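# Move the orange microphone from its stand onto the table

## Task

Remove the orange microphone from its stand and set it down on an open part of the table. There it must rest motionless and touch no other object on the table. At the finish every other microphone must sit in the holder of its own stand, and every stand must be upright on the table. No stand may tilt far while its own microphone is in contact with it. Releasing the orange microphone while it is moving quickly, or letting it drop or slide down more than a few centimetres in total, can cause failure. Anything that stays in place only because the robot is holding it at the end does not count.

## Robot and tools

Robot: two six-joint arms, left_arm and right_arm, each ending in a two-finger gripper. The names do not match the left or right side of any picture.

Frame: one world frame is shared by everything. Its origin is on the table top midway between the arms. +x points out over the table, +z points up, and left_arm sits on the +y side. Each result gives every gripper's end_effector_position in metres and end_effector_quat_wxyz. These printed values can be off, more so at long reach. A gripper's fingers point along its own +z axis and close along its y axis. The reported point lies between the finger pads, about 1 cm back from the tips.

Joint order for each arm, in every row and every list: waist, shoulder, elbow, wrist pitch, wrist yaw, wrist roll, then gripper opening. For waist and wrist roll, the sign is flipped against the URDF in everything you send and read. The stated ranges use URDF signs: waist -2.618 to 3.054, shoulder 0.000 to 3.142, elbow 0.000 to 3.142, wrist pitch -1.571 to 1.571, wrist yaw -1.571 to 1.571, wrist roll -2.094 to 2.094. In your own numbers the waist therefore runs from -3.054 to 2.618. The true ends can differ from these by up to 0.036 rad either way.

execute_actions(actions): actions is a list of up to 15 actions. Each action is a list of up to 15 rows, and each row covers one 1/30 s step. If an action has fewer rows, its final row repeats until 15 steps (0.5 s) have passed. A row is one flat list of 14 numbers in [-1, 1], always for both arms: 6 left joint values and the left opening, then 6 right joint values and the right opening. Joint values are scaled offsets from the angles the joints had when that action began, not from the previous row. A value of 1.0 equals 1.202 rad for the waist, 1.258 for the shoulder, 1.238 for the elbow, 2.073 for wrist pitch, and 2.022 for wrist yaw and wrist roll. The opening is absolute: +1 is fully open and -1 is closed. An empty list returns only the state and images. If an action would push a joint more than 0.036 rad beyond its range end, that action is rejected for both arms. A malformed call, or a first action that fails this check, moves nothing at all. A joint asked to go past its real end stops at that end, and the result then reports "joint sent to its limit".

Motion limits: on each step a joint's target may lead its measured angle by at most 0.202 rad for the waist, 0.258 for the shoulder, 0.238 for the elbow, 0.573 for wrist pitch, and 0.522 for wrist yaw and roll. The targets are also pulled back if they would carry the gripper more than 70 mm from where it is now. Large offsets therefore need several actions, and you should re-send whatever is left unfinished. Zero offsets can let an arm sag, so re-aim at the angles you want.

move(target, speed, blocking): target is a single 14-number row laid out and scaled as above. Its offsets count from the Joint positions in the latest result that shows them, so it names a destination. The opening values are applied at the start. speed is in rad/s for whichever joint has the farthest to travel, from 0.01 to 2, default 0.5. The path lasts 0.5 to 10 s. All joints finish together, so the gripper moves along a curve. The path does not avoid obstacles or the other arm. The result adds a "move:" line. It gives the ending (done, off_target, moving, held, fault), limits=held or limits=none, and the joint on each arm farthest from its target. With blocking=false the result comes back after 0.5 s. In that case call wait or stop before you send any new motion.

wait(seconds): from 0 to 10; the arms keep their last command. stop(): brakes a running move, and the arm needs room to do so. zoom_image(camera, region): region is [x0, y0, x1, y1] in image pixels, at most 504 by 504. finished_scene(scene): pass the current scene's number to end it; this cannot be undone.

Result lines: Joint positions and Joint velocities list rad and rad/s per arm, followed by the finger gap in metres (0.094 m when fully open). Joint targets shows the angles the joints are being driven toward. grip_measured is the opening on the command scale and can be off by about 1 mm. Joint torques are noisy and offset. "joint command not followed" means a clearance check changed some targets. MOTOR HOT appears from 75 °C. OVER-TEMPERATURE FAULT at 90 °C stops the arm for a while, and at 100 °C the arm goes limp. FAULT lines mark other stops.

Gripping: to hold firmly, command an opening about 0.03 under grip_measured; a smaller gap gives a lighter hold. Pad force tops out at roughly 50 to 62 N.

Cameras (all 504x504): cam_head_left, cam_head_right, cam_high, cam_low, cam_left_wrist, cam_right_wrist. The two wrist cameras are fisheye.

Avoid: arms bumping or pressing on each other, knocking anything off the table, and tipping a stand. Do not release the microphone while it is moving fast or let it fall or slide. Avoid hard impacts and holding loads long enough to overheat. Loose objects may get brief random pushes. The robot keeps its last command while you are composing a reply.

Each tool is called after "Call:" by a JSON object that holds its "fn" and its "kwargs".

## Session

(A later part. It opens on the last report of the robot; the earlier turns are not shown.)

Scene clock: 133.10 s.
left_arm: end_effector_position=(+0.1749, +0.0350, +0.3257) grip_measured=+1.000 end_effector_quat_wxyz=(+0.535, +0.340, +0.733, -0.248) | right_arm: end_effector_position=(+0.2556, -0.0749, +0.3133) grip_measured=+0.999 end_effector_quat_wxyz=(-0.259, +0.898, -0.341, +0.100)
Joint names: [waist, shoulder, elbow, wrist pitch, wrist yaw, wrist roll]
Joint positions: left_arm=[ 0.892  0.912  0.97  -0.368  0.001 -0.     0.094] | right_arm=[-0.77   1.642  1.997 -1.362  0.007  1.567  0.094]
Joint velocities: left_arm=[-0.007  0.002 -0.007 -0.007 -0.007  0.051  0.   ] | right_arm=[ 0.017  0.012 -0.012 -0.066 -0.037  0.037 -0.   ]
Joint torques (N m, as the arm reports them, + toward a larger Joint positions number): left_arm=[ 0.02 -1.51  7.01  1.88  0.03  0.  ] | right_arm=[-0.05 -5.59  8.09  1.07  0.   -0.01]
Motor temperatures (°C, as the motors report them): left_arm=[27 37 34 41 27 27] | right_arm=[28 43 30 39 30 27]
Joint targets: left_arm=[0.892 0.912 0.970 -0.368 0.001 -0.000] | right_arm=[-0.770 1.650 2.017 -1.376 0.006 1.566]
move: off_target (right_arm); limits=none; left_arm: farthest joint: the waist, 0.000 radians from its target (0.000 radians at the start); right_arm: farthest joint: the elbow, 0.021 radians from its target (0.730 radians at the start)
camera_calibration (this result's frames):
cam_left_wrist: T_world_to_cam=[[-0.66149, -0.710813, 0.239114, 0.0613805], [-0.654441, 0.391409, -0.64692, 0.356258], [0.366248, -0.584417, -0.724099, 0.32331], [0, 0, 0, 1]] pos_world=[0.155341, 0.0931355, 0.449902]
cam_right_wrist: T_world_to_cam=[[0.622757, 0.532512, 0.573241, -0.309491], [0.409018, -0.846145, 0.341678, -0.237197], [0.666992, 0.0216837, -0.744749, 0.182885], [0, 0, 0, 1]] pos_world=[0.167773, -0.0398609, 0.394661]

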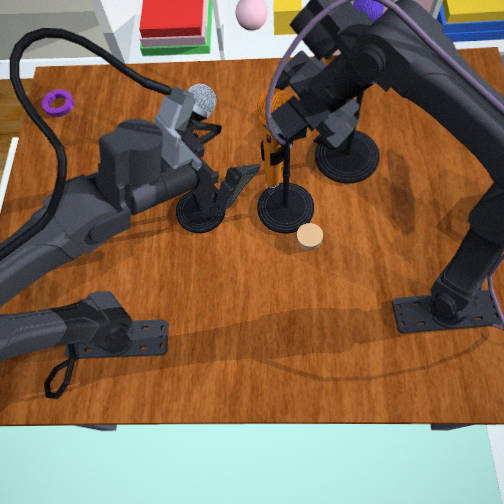

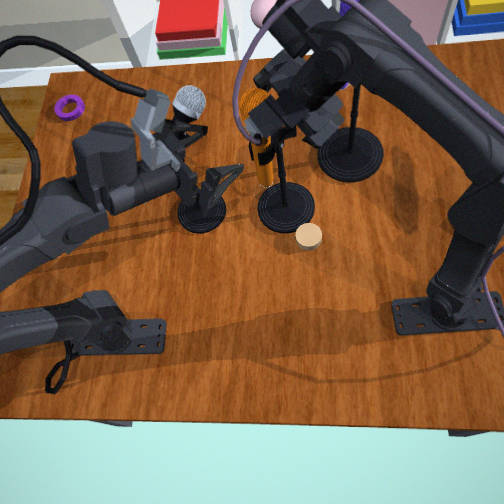

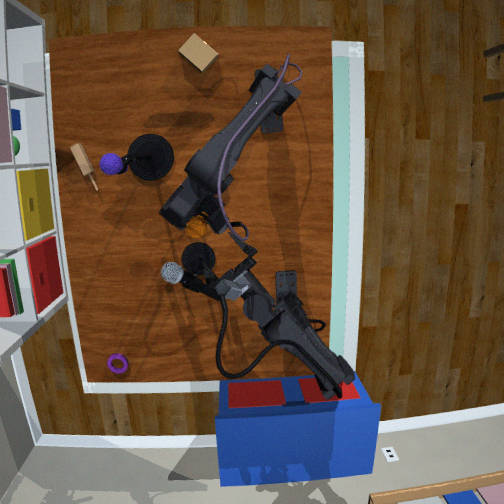

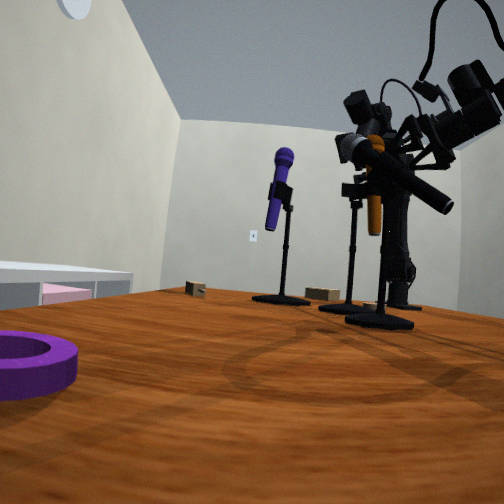

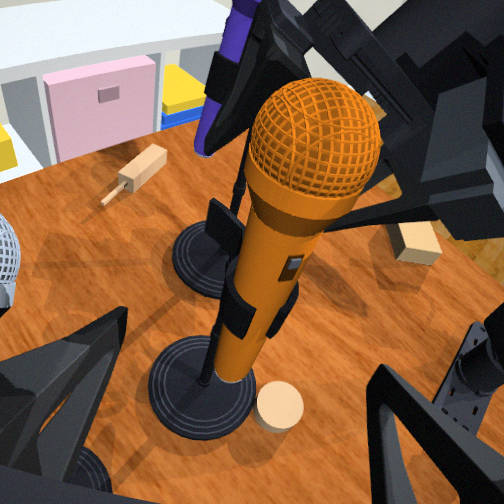

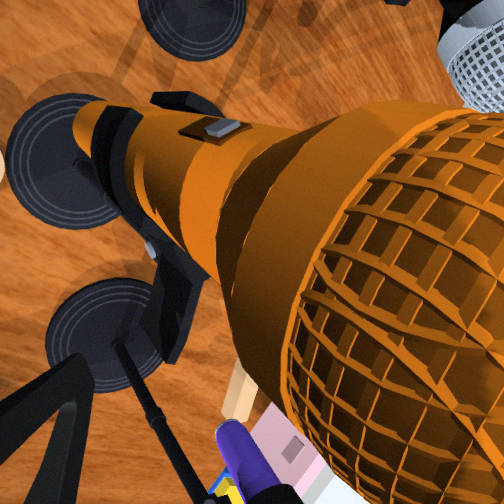

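Call:
{"fn": "move", "kwargs": {"target": [0.025,0,0,0,0,0,1,0,-0.3,0,0,0,0,1], "speed": 0.6}}

Call:
{"fn": "move", "kwargs": {"target": [0,0.27,0.18,0.03,0,0,1,0.03,0,0,0,0,-0.8,1], "speed": 1.2}}

Call:
{"fn": "move", "kwargs": {"target": [0,0,0,0,0,0,1,0,0,0,0,0,-0.76,1], "speed": 1.5}}

Call:
{"fn": "move", "kwargs": {"target": [0,0,0,0,0,0,1,0,0.37,0.1,-0.03,0,0,1], "speed": 0.5}}

Scene clock: 139.30 s.
left_arm: end_effector_position=(+0.1694, +0.0304, +0.3257) grip_measured=+1.000 end_effector_quat_wxyz=(+0.532, +0.348, +0.729, -0.254) | right_arm: end_effector_position=(+0.1923, -0.1471, +0.4340) grip_measured=+0.999 end_effector_quat_wxyz=(-0.427, +0.831, -0.317, +0.163)
Joint names: [waist, shoulder, elbow, wrist pitch, wrist yaw, wrist roll]
Joint positions: left_arm=[ 0.914  0.912  0.97  -0.368  0.001 -0.     0.094] | right_arm=[-0.77   1.264  1.997 -1.354  0.007  1.567  0.094]
Joint velocities: left_arm=[ 0.017  0.007 -0.007 -0.037  0.037  0.037  0.   ] | right_arm=[ 0.007  0.007  0.012 -0.051  0.051  0.007 -0.001]
Joint torques (N m, as the arm reports them, + toward a larger Joint positions number): left_arm=[ 0.74 -1.5   7.01  1.88  0.03  0.  ] | right_arm=[-0.07 -1.9   5.29  1.59  0.01 -0.01]
Motor temperatures (°C, as the motors report them): left_arm=[27 36 34 41 27 27] | right_arm=[28 41 31 38 30 27]
Joint targets: left_arm=[0.923 0.912 0.970 -0.368 0.001 -0.000] | right_arm=[-0.770 1.265 1.997 -1.362 0.007 1.567]
move: done; limits=none; left_arm: farthest joint: the waist, 0.008 radians from its target (0.030 radians at the start); right_arm: farthest joint: the wrist pitch, 0.008 radians from its target (0.000 radians at the start)
camera_calibration (this result's frames):
cam_left_wrist: T_world_to_cam=[[-0.676523, -0.696521, 0.239114, 0.0565762], [-0.645931, 0.405299, -0.64692, 0.35258], [0.353681, -0.592107, -0.724099, 0.32501], [0, 0, 0, 1]] pos_world=[0.151067, 0.0889471, 0.449902]
cam_right_wrist: T_world_to_cam=[[0.441503, 0.32584, 0.836005, -0.410404], [0.342062, -0.92249, 0.178901, -0.241326], [0.829499, 0.20698, -0.51874, 0.214473], [0, 0, 0, 1]] pos_world=[0.0858376, -0.133286, 0.497529]

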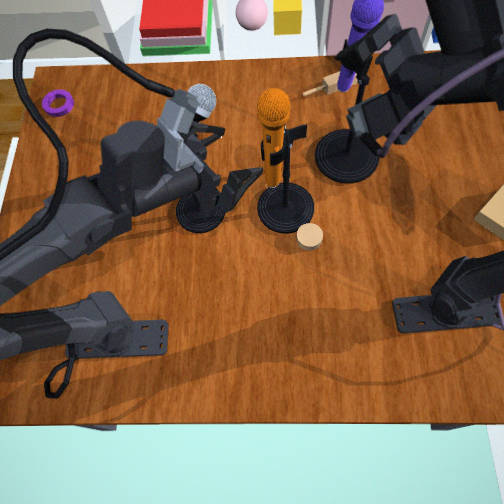

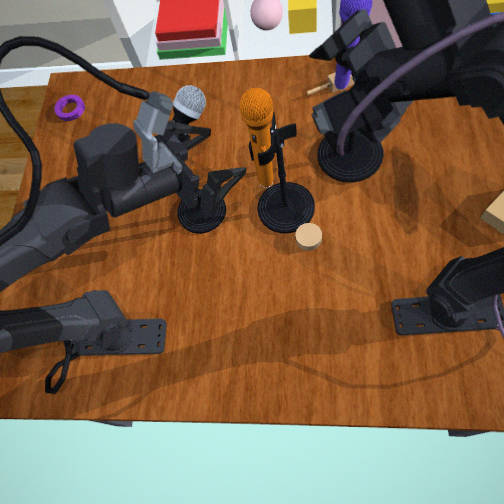

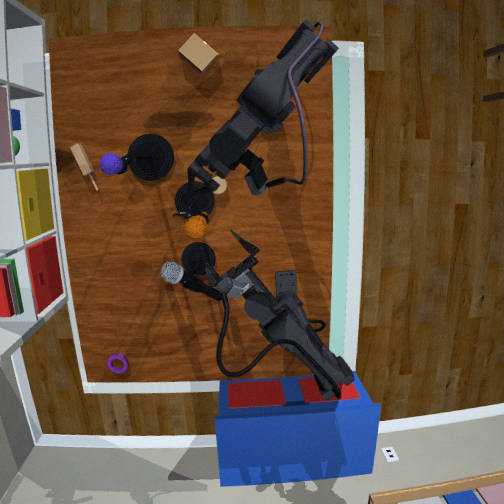

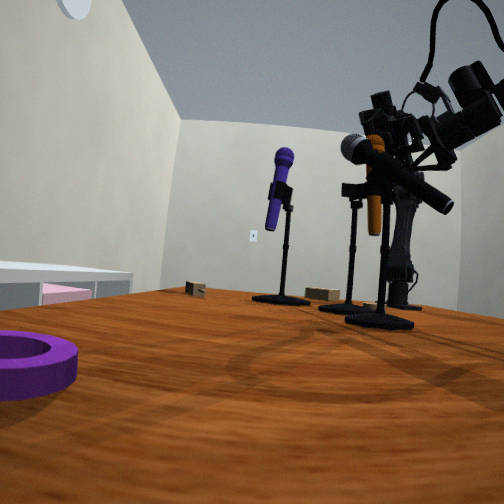

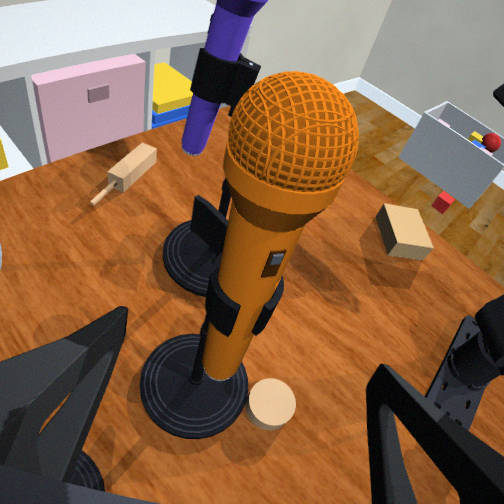

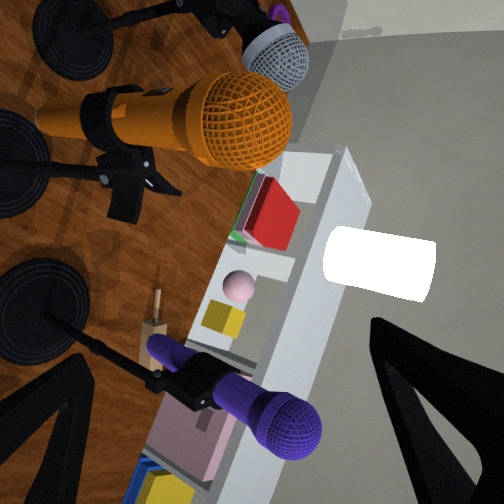

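Scene clock: 141.63 s.
left_arm: end_effector_position=(+0.2186, -0.0303, +0.3139) grip_measured=+1.000 end_effector_quat_wxyz=(+0.501, +0.358, +0.750, -0.239) | right_arm: end_effector_position=(+0.1987, -0.1522, +0.4348) grip_measured=+0.999 end_effector_quat_wxyz=(+0.417, -0.335, +0.823, +0.190)
Joint names: [waist, shoulder, elbow, wrist pitch, wrist yaw, wrist roll]
Joint positions: left_arm=[ 0.914  1.246  1.166 -0.314  0.001 -0.     0.094] | right_arm=[-0.742  1.264  1.997 -1.351  0.007 -0.046  0.094]
Joint velocities: left_arm=[ 0.012 -0.007 -0.022  0.007 -0.037  0.007  0.   ] | right_arm=[ 0.002  0.017  0.002  0.051 -0.037  0.007 -0.   ]
Joint torques (N m, as the arm reports them, + toward a larger Joint positions number): left_arm=[ 0.03 -4.08  9.38  1.92  0.03  0.01] | right_arm=[ 0.62 -1.92  5.21  1.62  0.   -0.06]
Motor temperatures (°C, as the motors report them): left_arm=[27 35 35 41 27 27] | right_arm=[28 40 30 38 30 27]
Joint targets: left_arm=[0.914 1.251 1.193 -0.306 0.001 -0.000] | right_arm=[-0.734 1.264 1.997 -1.354 0.007 -0.051]
move: off_target (left_arm); limits=none; left_arm: farthest joint: the elbow, 0.027 radians from its target (0.223 radians at the start); right_arm: farthest joint: the waist, 0.008 radians from its target (0.036 radians at the start)
camera_calibration (this result's frames):
cam_left_wrist: T_world_to_cam=[[-0.664215, -0.711712, 0.22866, 0.0505226], [-0.678331, 0.445287, -0.584454, 0.390002], [0.314143, -0.54331, -0.778542, 0.290336], [0, 0, 0, 1]] pos_world=[0.206901, 0.020037, 0.442424]
cam_right_wrist: T_world_to_cam=[[0.628147, -0.772153, -0.0959752, -0.211209], [-0.7269, -0.538335, -0.426393, 0.285733], [0.277574, 0.337602, -0.899432, 0.505673], [0, 0, 0, 1]] pos_world=[0.200008, -0.179981, 0.556382]

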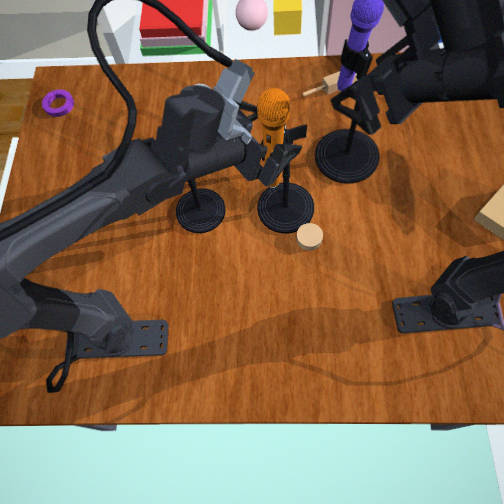

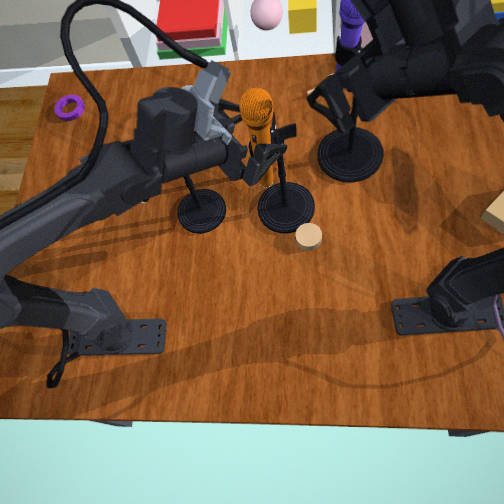

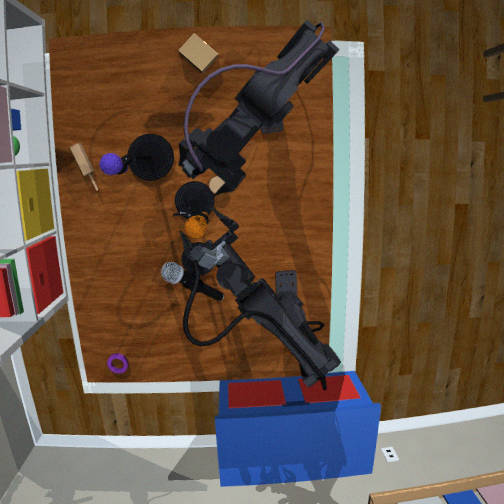

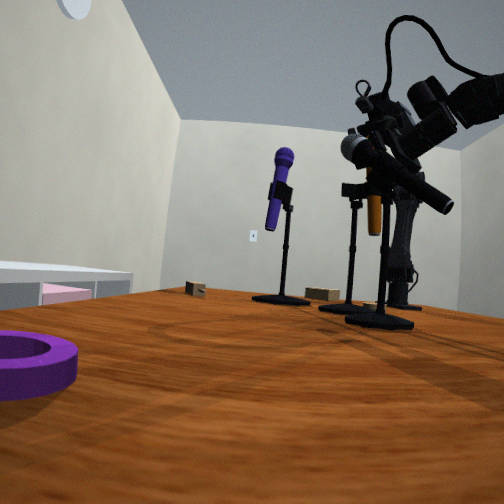

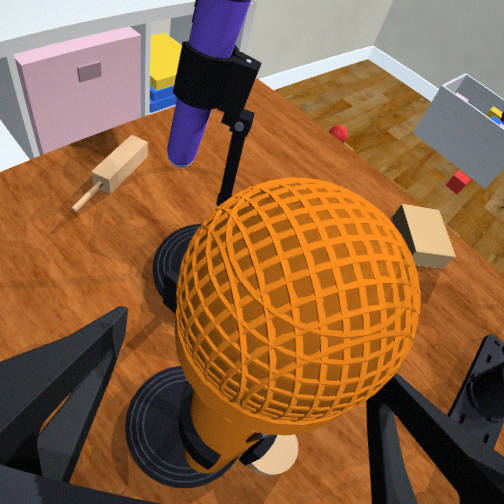

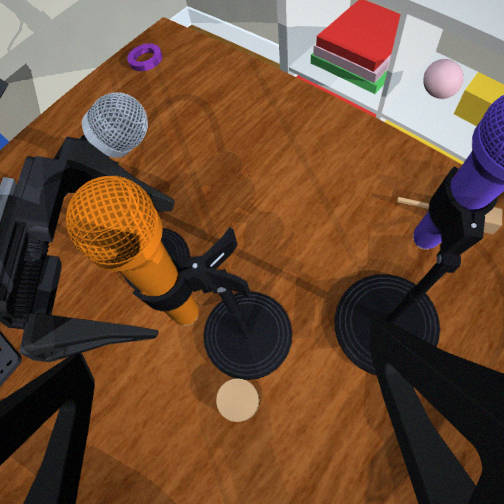

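Scene clock: 143.73 s.
left_arm: end_effector_position=(+0.2186, -0.0303, +0.3139) grip_measured=+1.000 end_effector_quat_wxyz=(+0.501, +0.358, +0.750, -0.239) | right_arm: end_effector_position=(+0.1992, -0.1517, +0.4357) grip_measured=+0.999 end_effector_quat_wxyz=(+0.169, +0.329, +0.824, +0.428)
Joint names: [waist, shoulder, elbow, wrist pitch, wrist yaw, wrist roll]
Joint positions: left_arm=[ 0.914  1.246  1.166 -0.314  0.001 -0.     0.094] | right_arm=[-0.742  1.264  1.997 -1.346  0.007 -1.579  0.094]
Joint velocities: left_arm=[ 0.017 -0.007  0.002  0.007  0.051  0.037  0.   ] | right_arm=[ 0.022 -0.017 -0.002  0.022  0.037 -0.051 -0.   ]
Joint torques (N m, as the arm reports them, + toward a larger Joint positions number): left_arm=[ 0.02 -4.54  7.17  1.85  0.03  0.  ] | right_arm=[-0.06 -1.92  5.21  1.62  0.   -0.04]
Motor temperatures (°C, as the motors report them): left_arm=[27 35 35 41 27 27] | right_arm=[28 39 30 38 30 27]
Joint targets: left_arm=[0.914 1.246 1.166 -0.314 0.001 -0.000] | right_arm=[-0.742 1.264 1.997 -1.351 0.007 -1.582]
move: done; limits=none; left_arm: farthest joint: the waist, 0.000 radians from its target (0.000 radians at the start); right_arm: farthest joint: the wrist pitch, 0.005 radians from its target (0.000 radians at the start)
camera_calibration (this result's frames):
cam_left_wrist: T_world_to_cam=[[-0.664215, -0.711712, 0.22866, 0.0505226], [-0.678331, 0.445287, -0.584454, 0.390002], [0.314143, -0.54331, -0.778542, 0.290336], [0, 0, 0, 1]] pos_world=[0.206901, 0.020037, 0.442424]
cam_right_wrist: T_world_to_cam=[[-0.50519, -0.36489, -0.782073, 0.375407], [-0.850397, 0.364837, 0.379104, 0.0973582], [0.146998, 0.856592, -0.494613, 0.434574], [0, 0, 0, 1]] pos_world=[0.208564, -0.270789, 0.471633]

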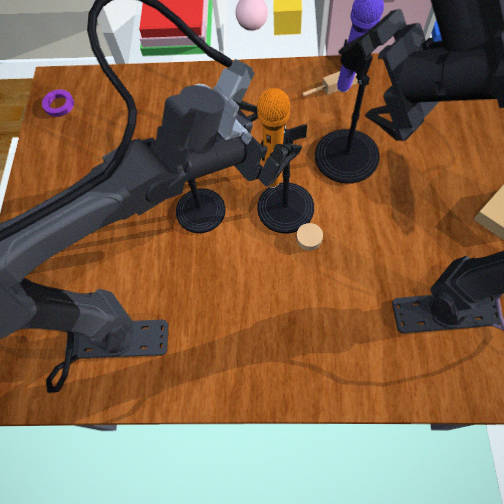

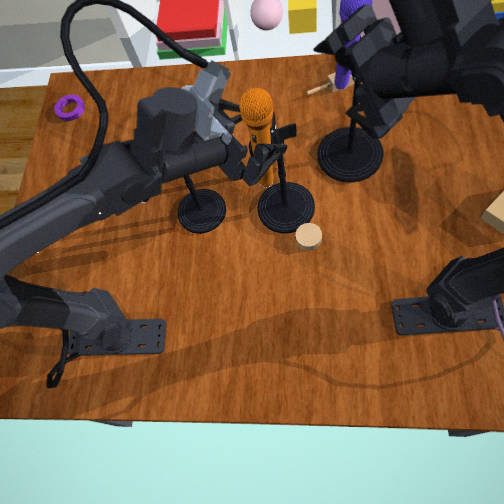

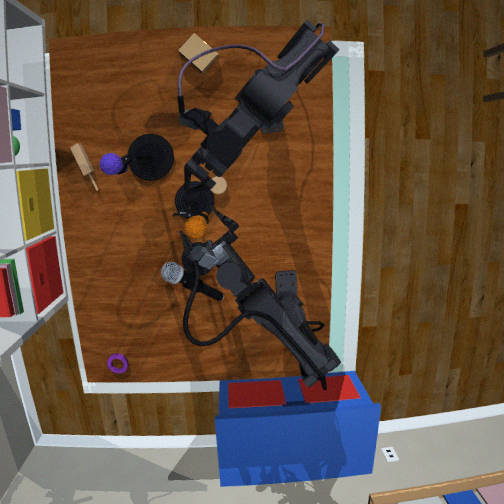

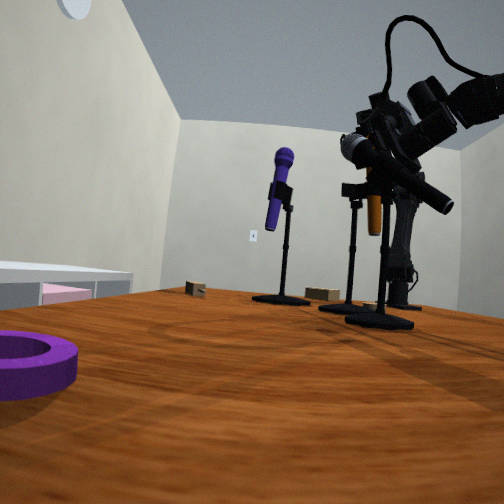

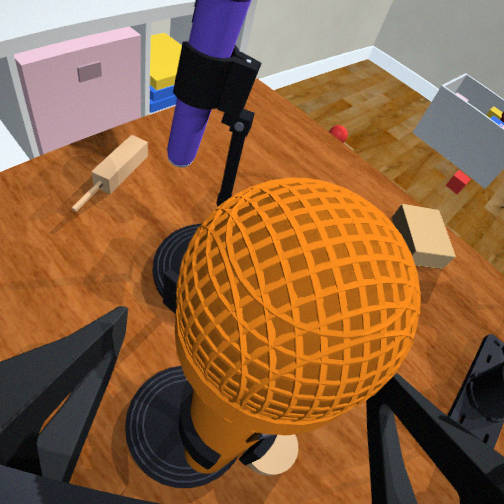

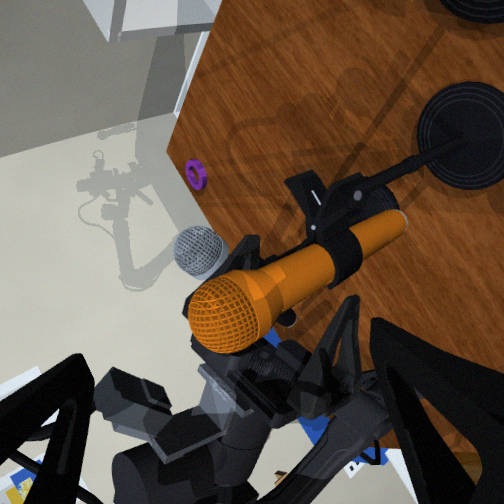

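Scene clock: 145.20 s.
left_arm: end_effector_position=(+0.2186, -0.0303, +0.3139) grip_measured=+1.000 end_effector_quat_wxyz=(+0.501, +0.358, +0.750, -0.239) | right_arm: end_effector_position=(+0.2774, -0.0675, +0.3117) grip_measured=+0.999 end_effector_quat_wxyz=(+0.102, +0.356, +0.893, +0.254)
Joint names: [waist, shoulder, elbow, wrist pitch, wrist yaw, wrist roll]
Joint positions: left_arm=[ 0.914  1.246  1.166 -0.314  0.001 -0.     0.094] | right_arm=[-0.742  1.733  2.101 -1.384  0.007 -1.579  0.094]
Joint velocities: left_arm=[ 0.017  0.002 -0.007 -0.007  0.007 -0.022  0.   ] | right_arm=[-0.007  0.007 -0.002 -0.007 -0.066 -0.022  0.001]
Joint torques (N m, as the arm reports them, + toward a larger Joint positions number): left_arm=[ 0.02 -4.55  7.18  1.85  0.02  0.  ] | right_arm=[-0.07 -7.16  8.02  0.94  0.01 -0.01]
Motor temperatures (°C, as the motors report them): left_arm=[27 35 35 41 27 27] | right_arm=[28 39 30 38 30 27]
Joint targets: left_arm=[0.914 1.246 1.166 -0.314 0.001 -0.000] | right_arm=[-0.742 1.730 2.121 -1.408 0.007 -1.579]
move: off_target (right_arm); limits=none; left_arm: farthest joint: the waist, 0.000 radians from its target (0.000 radians at the start); right_arm: farthest joint: the wrist pitch, 0.024 radians from its target (0.062 radians at the start)
camera_calibration (this result's frames):
cam_left_wrist: T_world_to_cam=[[-0.664215, -0.711712, 0.22866, 0.0505226], [-0.678331, 0.445287, -0.584454, 0.390002], [0.314143, -0.54331, -0.778542, 0.290336], [0, 0, 0, 1]] pos_world=[0.206901, 0.020037, 0.442424]
cam_right_wrist: T_world_to_cam=[[-0.680811, -0.553945, -0.479209, 0.290266], [-0.732032, 0.492255, 0.470971, 0.127286], [-0.0249991, 0.671439, -0.740638, 0.401524], [0, 0, 0, 1]] pos_world=[0.300831, -0.171465, 0.376534]

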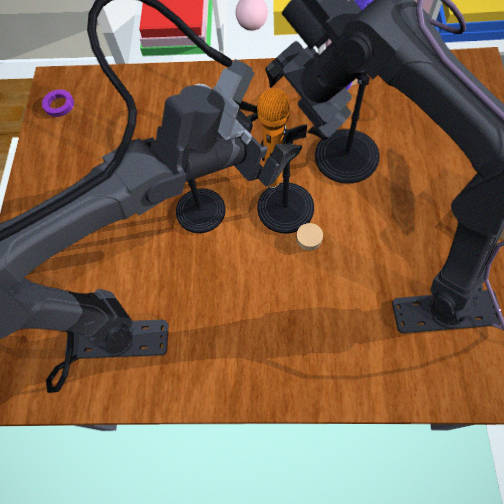

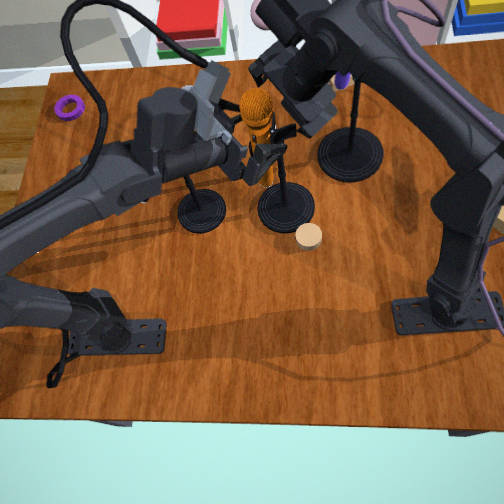

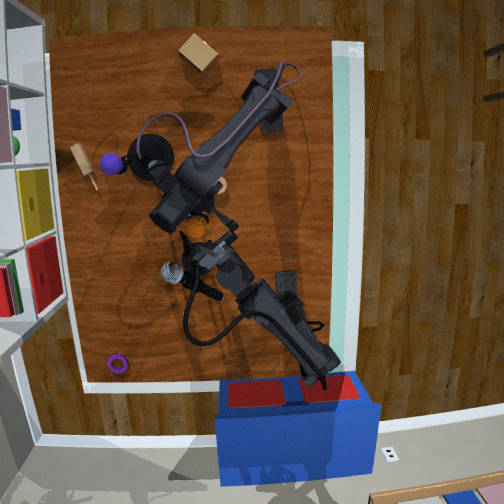

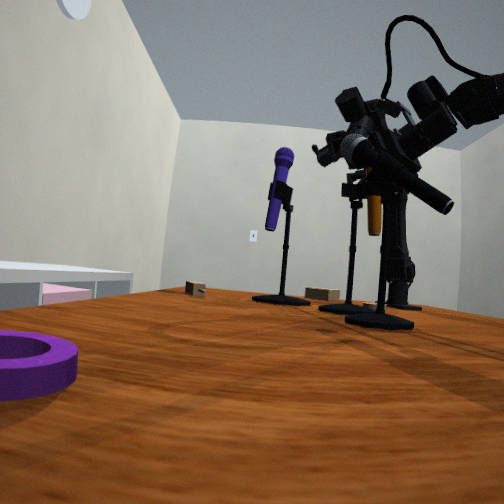

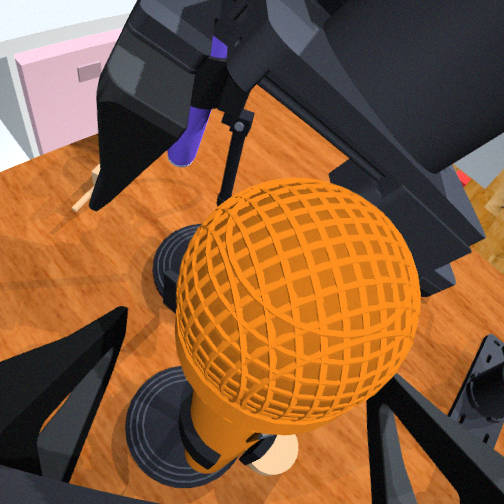

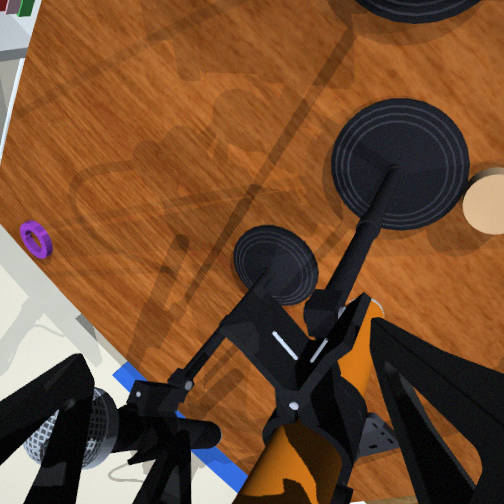

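Wings lie toward the near finger: descend straight down via elbow; close left.

Call:
{"fn": "move", "kwargs": {"target": [0,0,0,0,0,0,-0.4,0,0,-0.13,-0.03,0,0,1], "speed": 0.2}}

Scene clock: 149.50 s.
left_arm: end_effector_position=(+0.2189, -0.0300, +0.3139) grip_measured=-0.284 end_effector_quat_wxyz=(+0.501, +0.356, +0.752, -0.240) | right_arm: end_effector_position=(+0.2627, -0.0832, +0.2598) grip_measured=+0.999 end_effector_quat_wxyz=(+0.070, +0.364, +0.913, +0.171)
Joint names: [waist, shoulder, elbow, wrist pitch, wrist yaw, wrist roll]
Joint positions: left_arm=[ 0.913  1.246  1.166 -0.314 -0.001  0.004  0.034] | right_arm=[-0.742  1.733  1.954 -1.419  0.007 -1.579  0.094]
Joint velocities: left_arm=[ 0.012  0.002  0.007  0.066  0.022 -0.022  0.   ] | right_arm=[ 0.007  0.007 -0.002 -0.051  0.022  0.007  0.   ]
Joint torques (N m, as the arm reports them, + toward a larger Joint positions number): left_arm=[ 0.04 -4.55  7.18  1.85  0.04 -0.05] | right_arm=[-0.06 -7.03  5.4   0.65  0.   -0.01]
Motor temperatures (°C, as the motors report them): left_arm=[27 35 35 41 27 27] | right_arm=[28 39 31 37 30 27]
Joint targets: left_arm=[0.913 1.246 1.166 -0.314 0.001 -0.000] | right_arm=[-0.742 1.733 1.940 -1.446 0.007 -1.579]
move: off_target (right_arm); limits=none; left_arm: farthest joint: the wrist roll, 0.004 radians from its target (0.000 radians at the start); right_arm: farthest joint: the wrist pitch, 0.027 radians from its target (0.062 radians at the start)
camera_calibration (this result's frames):
cam_left_wrist: T_world_to_cam=[[-0.660979, -0.713741, 0.23169, 0.0492822], [-0.681422, 0.441581, -0.58367, 0.390444], [0.31428, -0.543672, -0.778234, 0.290247], [0, 0, 0, 1]] pos_world=[0.207413, 0.0205617, 0.442353]
cam_right_wrist: T_world_to_cam=[[-0.729983, -0.606878, -0.314363, 0.212348], [-0.672607, 0.556225, 0.488071, 0.134023], [-0.121343, 0.567726, -0.814225, 0.409139], [0, 0, 0, 1]] pos_world=[0.294801, -0.177957, 0.334473]

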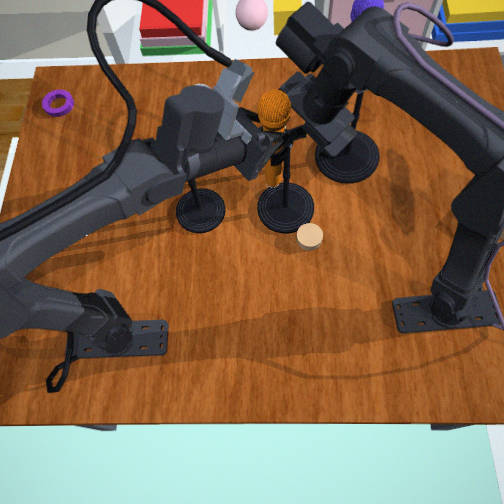

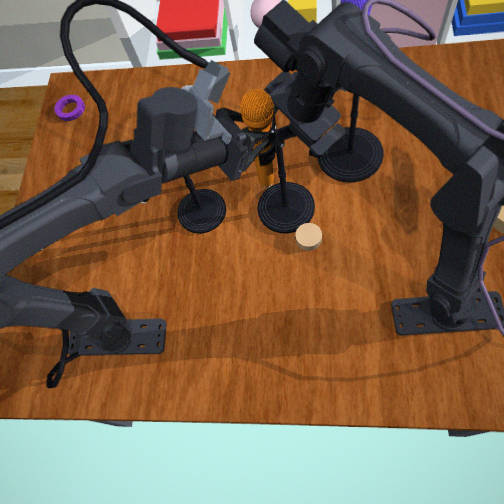

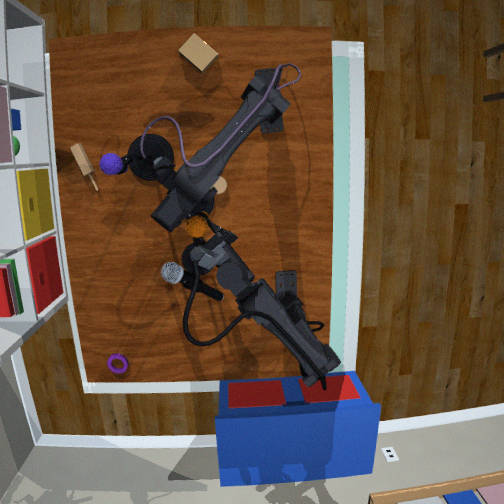

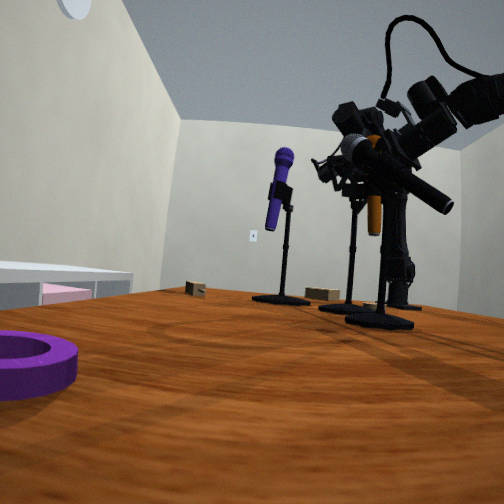

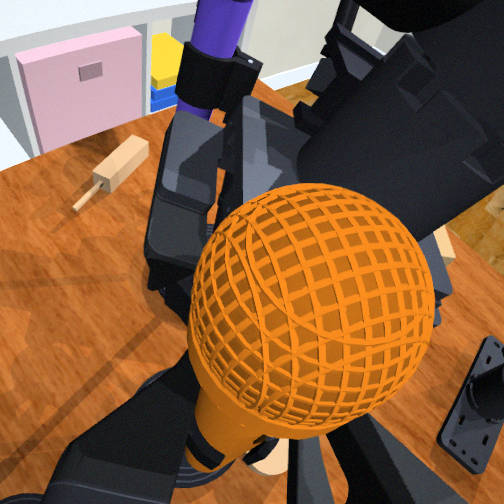

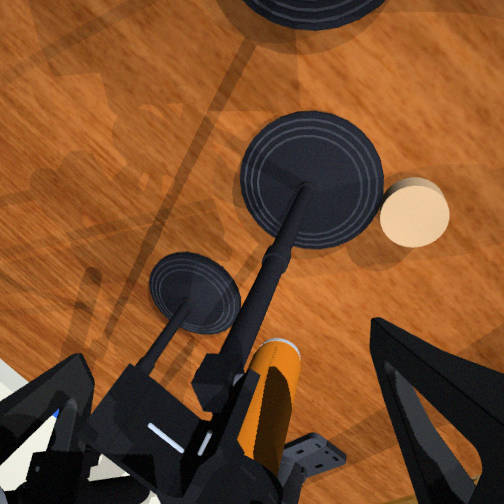

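Shift outward 1.5cm, toward mic 1cm, then squeeze.

Call:
{"fn": "move", "kwargs": {"target": [0,0,0,0,0,0,-0.4,-0.03,0,0,0.03,0,0,1], "speed": 0.2}}

Call:
{"fn": "move", "kwargs": {"target": [0,0,0,0,0,0,-0.4,0,0,0,0,0,0,-1]}}

Scene clock: 153.00 s.
left_arm: end_effector_position=(+0.2192, -0.0297, +0.3137) grip_measured=-0.284 end_effector_quat_wxyz=(+0.501, +0.355, +0.752, -0.239) | right_arm: end_effector_position=(+0.2644, -0.0671, +0.2654) grip_measured=+0.999 end_effector_quat_wxyz=(+0.078, +0.350, +0.912, +0.198)
Joint names: [waist, shoulder, elbow, wrist pitch, wrist yaw, wrist roll]
Joint positions: left_arm=[ 0.913  1.246  1.166 -0.314 -0.003  0.007  0.034] | right_arm=[-0.767  1.733  1.954 -1.362  0.008 -1.58   0.094]
Joint velocities: left_arm=[-0.017 -0.017 -0.007 -0.022  0.081  0.037 -0.001] | right_arm=[ 0.007  0.017 -0.002 -0.037 -0.037 -0.022 -0.   ]
Joint torques (N m, as the arm reports them, + toward a larger Joint positions number): left_arm=[ 0.02 -4.55  7.19  1.85  0.05 -0.02] | right_arm=[-1.03 -7.14  6.68  1.02 -0.01 -0.01]
Motor temperatures (°C, as the motors report them): left_arm=[27 35 35 41 27 27] | right_arm=[28 39 30 37 30 27]
Joint targets: left_arm=[0.913 1.246 1.166 -0.314 -0.001 0.004] | right_arm=[-0.778 1.733 1.954 -1.357 0.007 -1.579]
move: done; limits=none; left_arm: farthest joint: the wrist roll, 0.003 radians from its target (0.000 radians at the start); right_arm: farthest joint: the waist, 0.011 radians from its target (0.036 radians at the start)
camera_calibration (this result's frames):
cam_left_wrist: T_world_to_cam=[[-0.658338, -0.715716, 0.233113, 0.0486419], [-0.683802, 0.439199, -0.582683, 0.390529], [0.314652, -0.543006, -0.778549, 0.290234], [0, 0, 0, 1]] pos_world=[0.207744, 0.0208926, 0.442177]
cam_right_wrist: T_world_to_cam=[[-0.701579, -0.610335, -0.367801, 0.231556], [-0.704911, 0.518848, 0.483629, 0.130632], [-0.104343, 0.598571, -0.794245, 0.39693], [0, 0, 0, 1]] pos_world=[0.295956, -0.164041, 0.337249]

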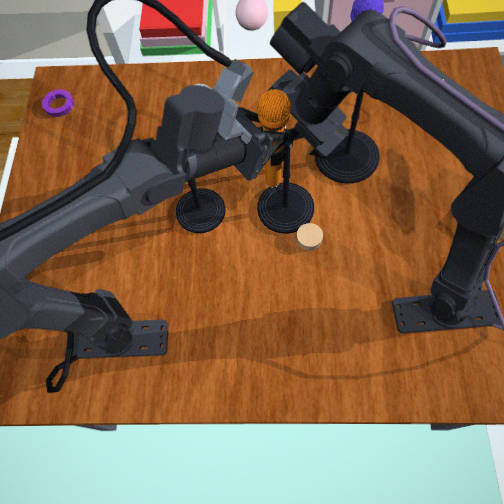

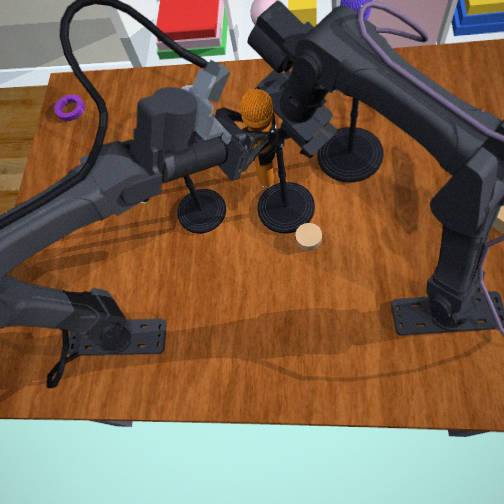

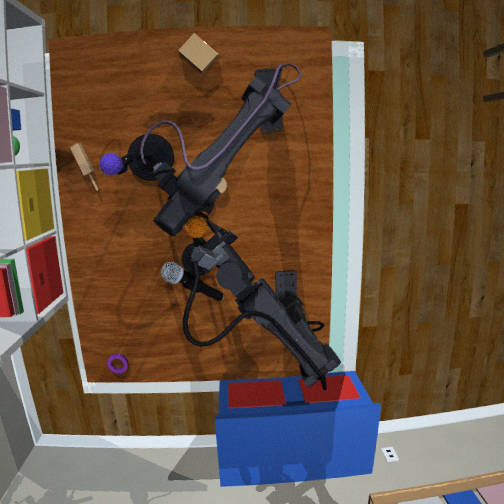

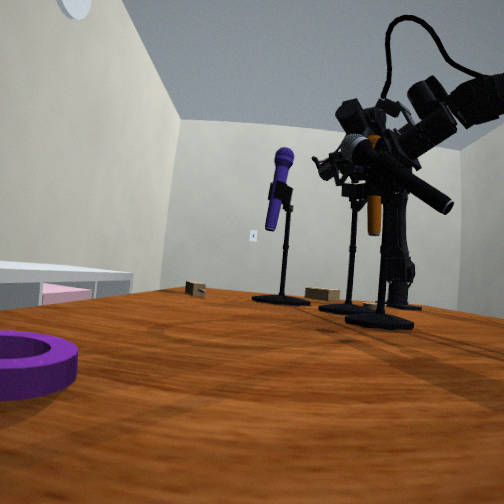

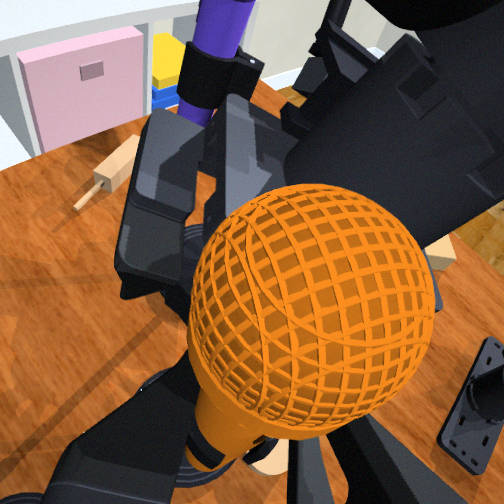

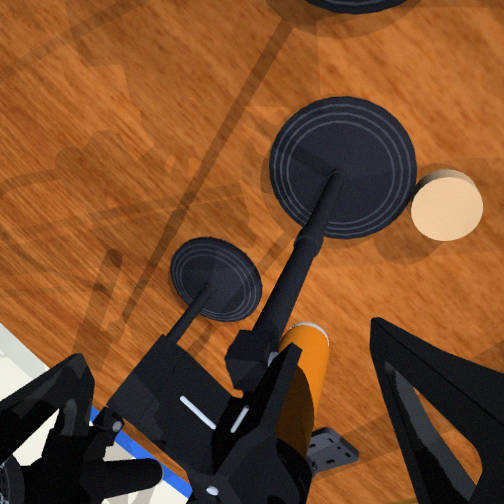

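Scene clock: 153.50 s.
left_arm: end_effector_position=(+0.2167, -0.0294, +0.3094) grip_measured=-0.284 end_effector_quat_wxyz=(+0.492, +0.359, +0.756, -0.239) | right_arm: end_effector_position=(+0.2654, -0.0696, +0.2626) grip_measured=-0.502 end_effector_quat_wxyz=(+0.080, +0.354, +0.912, +0.191)
Joint names: [waist, shoulder, elbow, wrist pitch, wrist yaw, wrist roll]
Joint positions: left_arm=[ 0.914  1.246  1.166 -0.333  0.005  0.007  0.034] | right_arm=[-0.765  1.738  1.953 -1.369  0.016 -1.583  0.023]
Joint velocities: left_arm=[ 0.012  0.002 -0.012  0.007  0.095 -0.022  0.   ] | right_arm=[-0.007 -0.002  0.002 -0.051  0.022  0.081 -0.001]
Joint torques (N m, as the arm reports them, + toward a larger Joint positions number): left_arm=[ 0.   -4.58  7.17  2.02 -0.04 -0.01] | right_arm=[-0.18 -7.45  6.8   1.06 -0.08  0.02]
Motor temperatures (°C, as the motors report them): left_arm=[27 35 35 41 27 27] | right_arm=[28 39 30 37 30 27]
Joint targets: left_arm=[0.913 1.246 1.166 -0.314 -0.003 0.007] | right_arm=[-0.767 1.733 1.954 -1.362 0.008 -1.580]
move: done; limits=none; left_arm: farthest joint: the wrist pitch, 0.019 radians from its target (0.000 radians at the start); right_arm: farthest joint: the wrist yaw, 0.008 radians from its target (0.000 radians at the start)
camera_calibration (this result's frames):
cam_left_wrist: T_world_to_cam=[[-0.660487, -0.713379, 0.234195, 0.048419], [-0.688797, 0.451533, -0.567165, 0.382827], [0.298857, -0.535918, -0.789605, 0.294924], [0, 0, 0, 1]] pos_world=[0.207531, 0.019737, 0.43866]
cam_right_wrist: T_world_to_cam=[[-0.708645, -0.608807, -0.356619, 0.228743], [-0.698144, 0.531913, 0.479232, 0.134233], [-0.10207, 0.588576, -0.801972, 0.397049], [0, 0, 0, 1]] pos_world=[0.296338, -0.165834, 0.335668]

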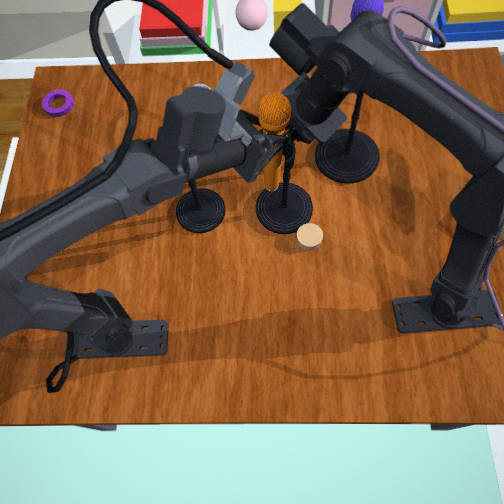

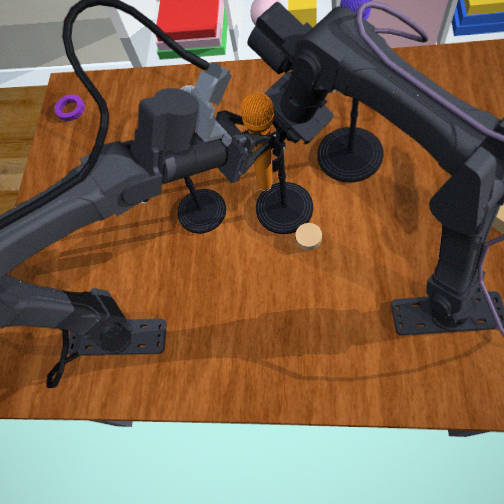

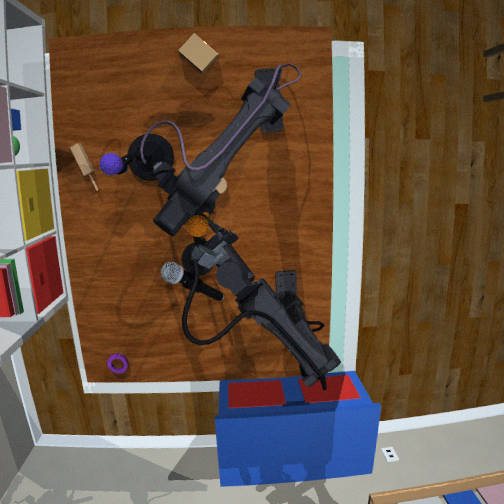

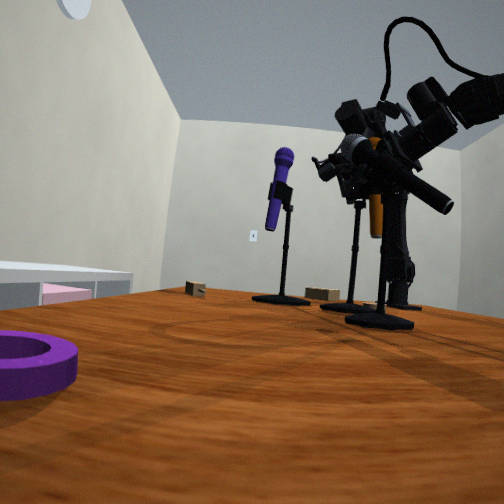

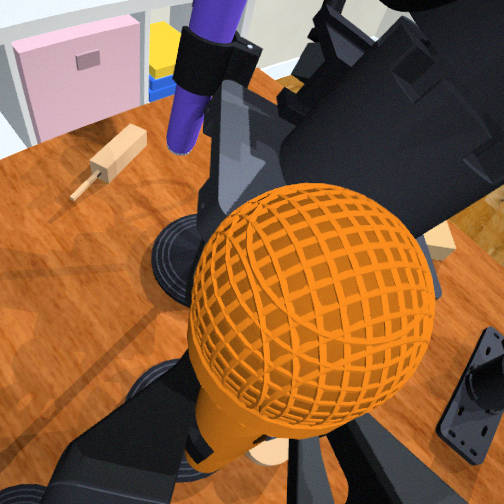

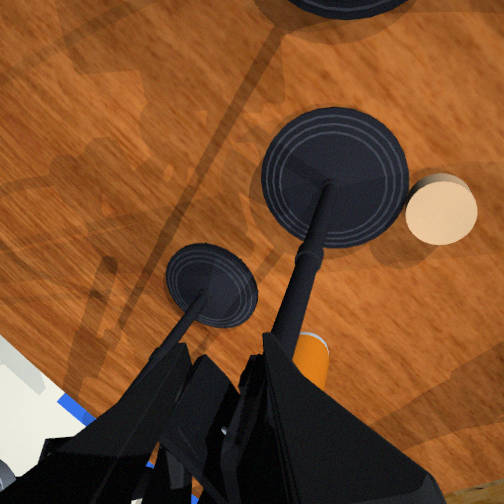

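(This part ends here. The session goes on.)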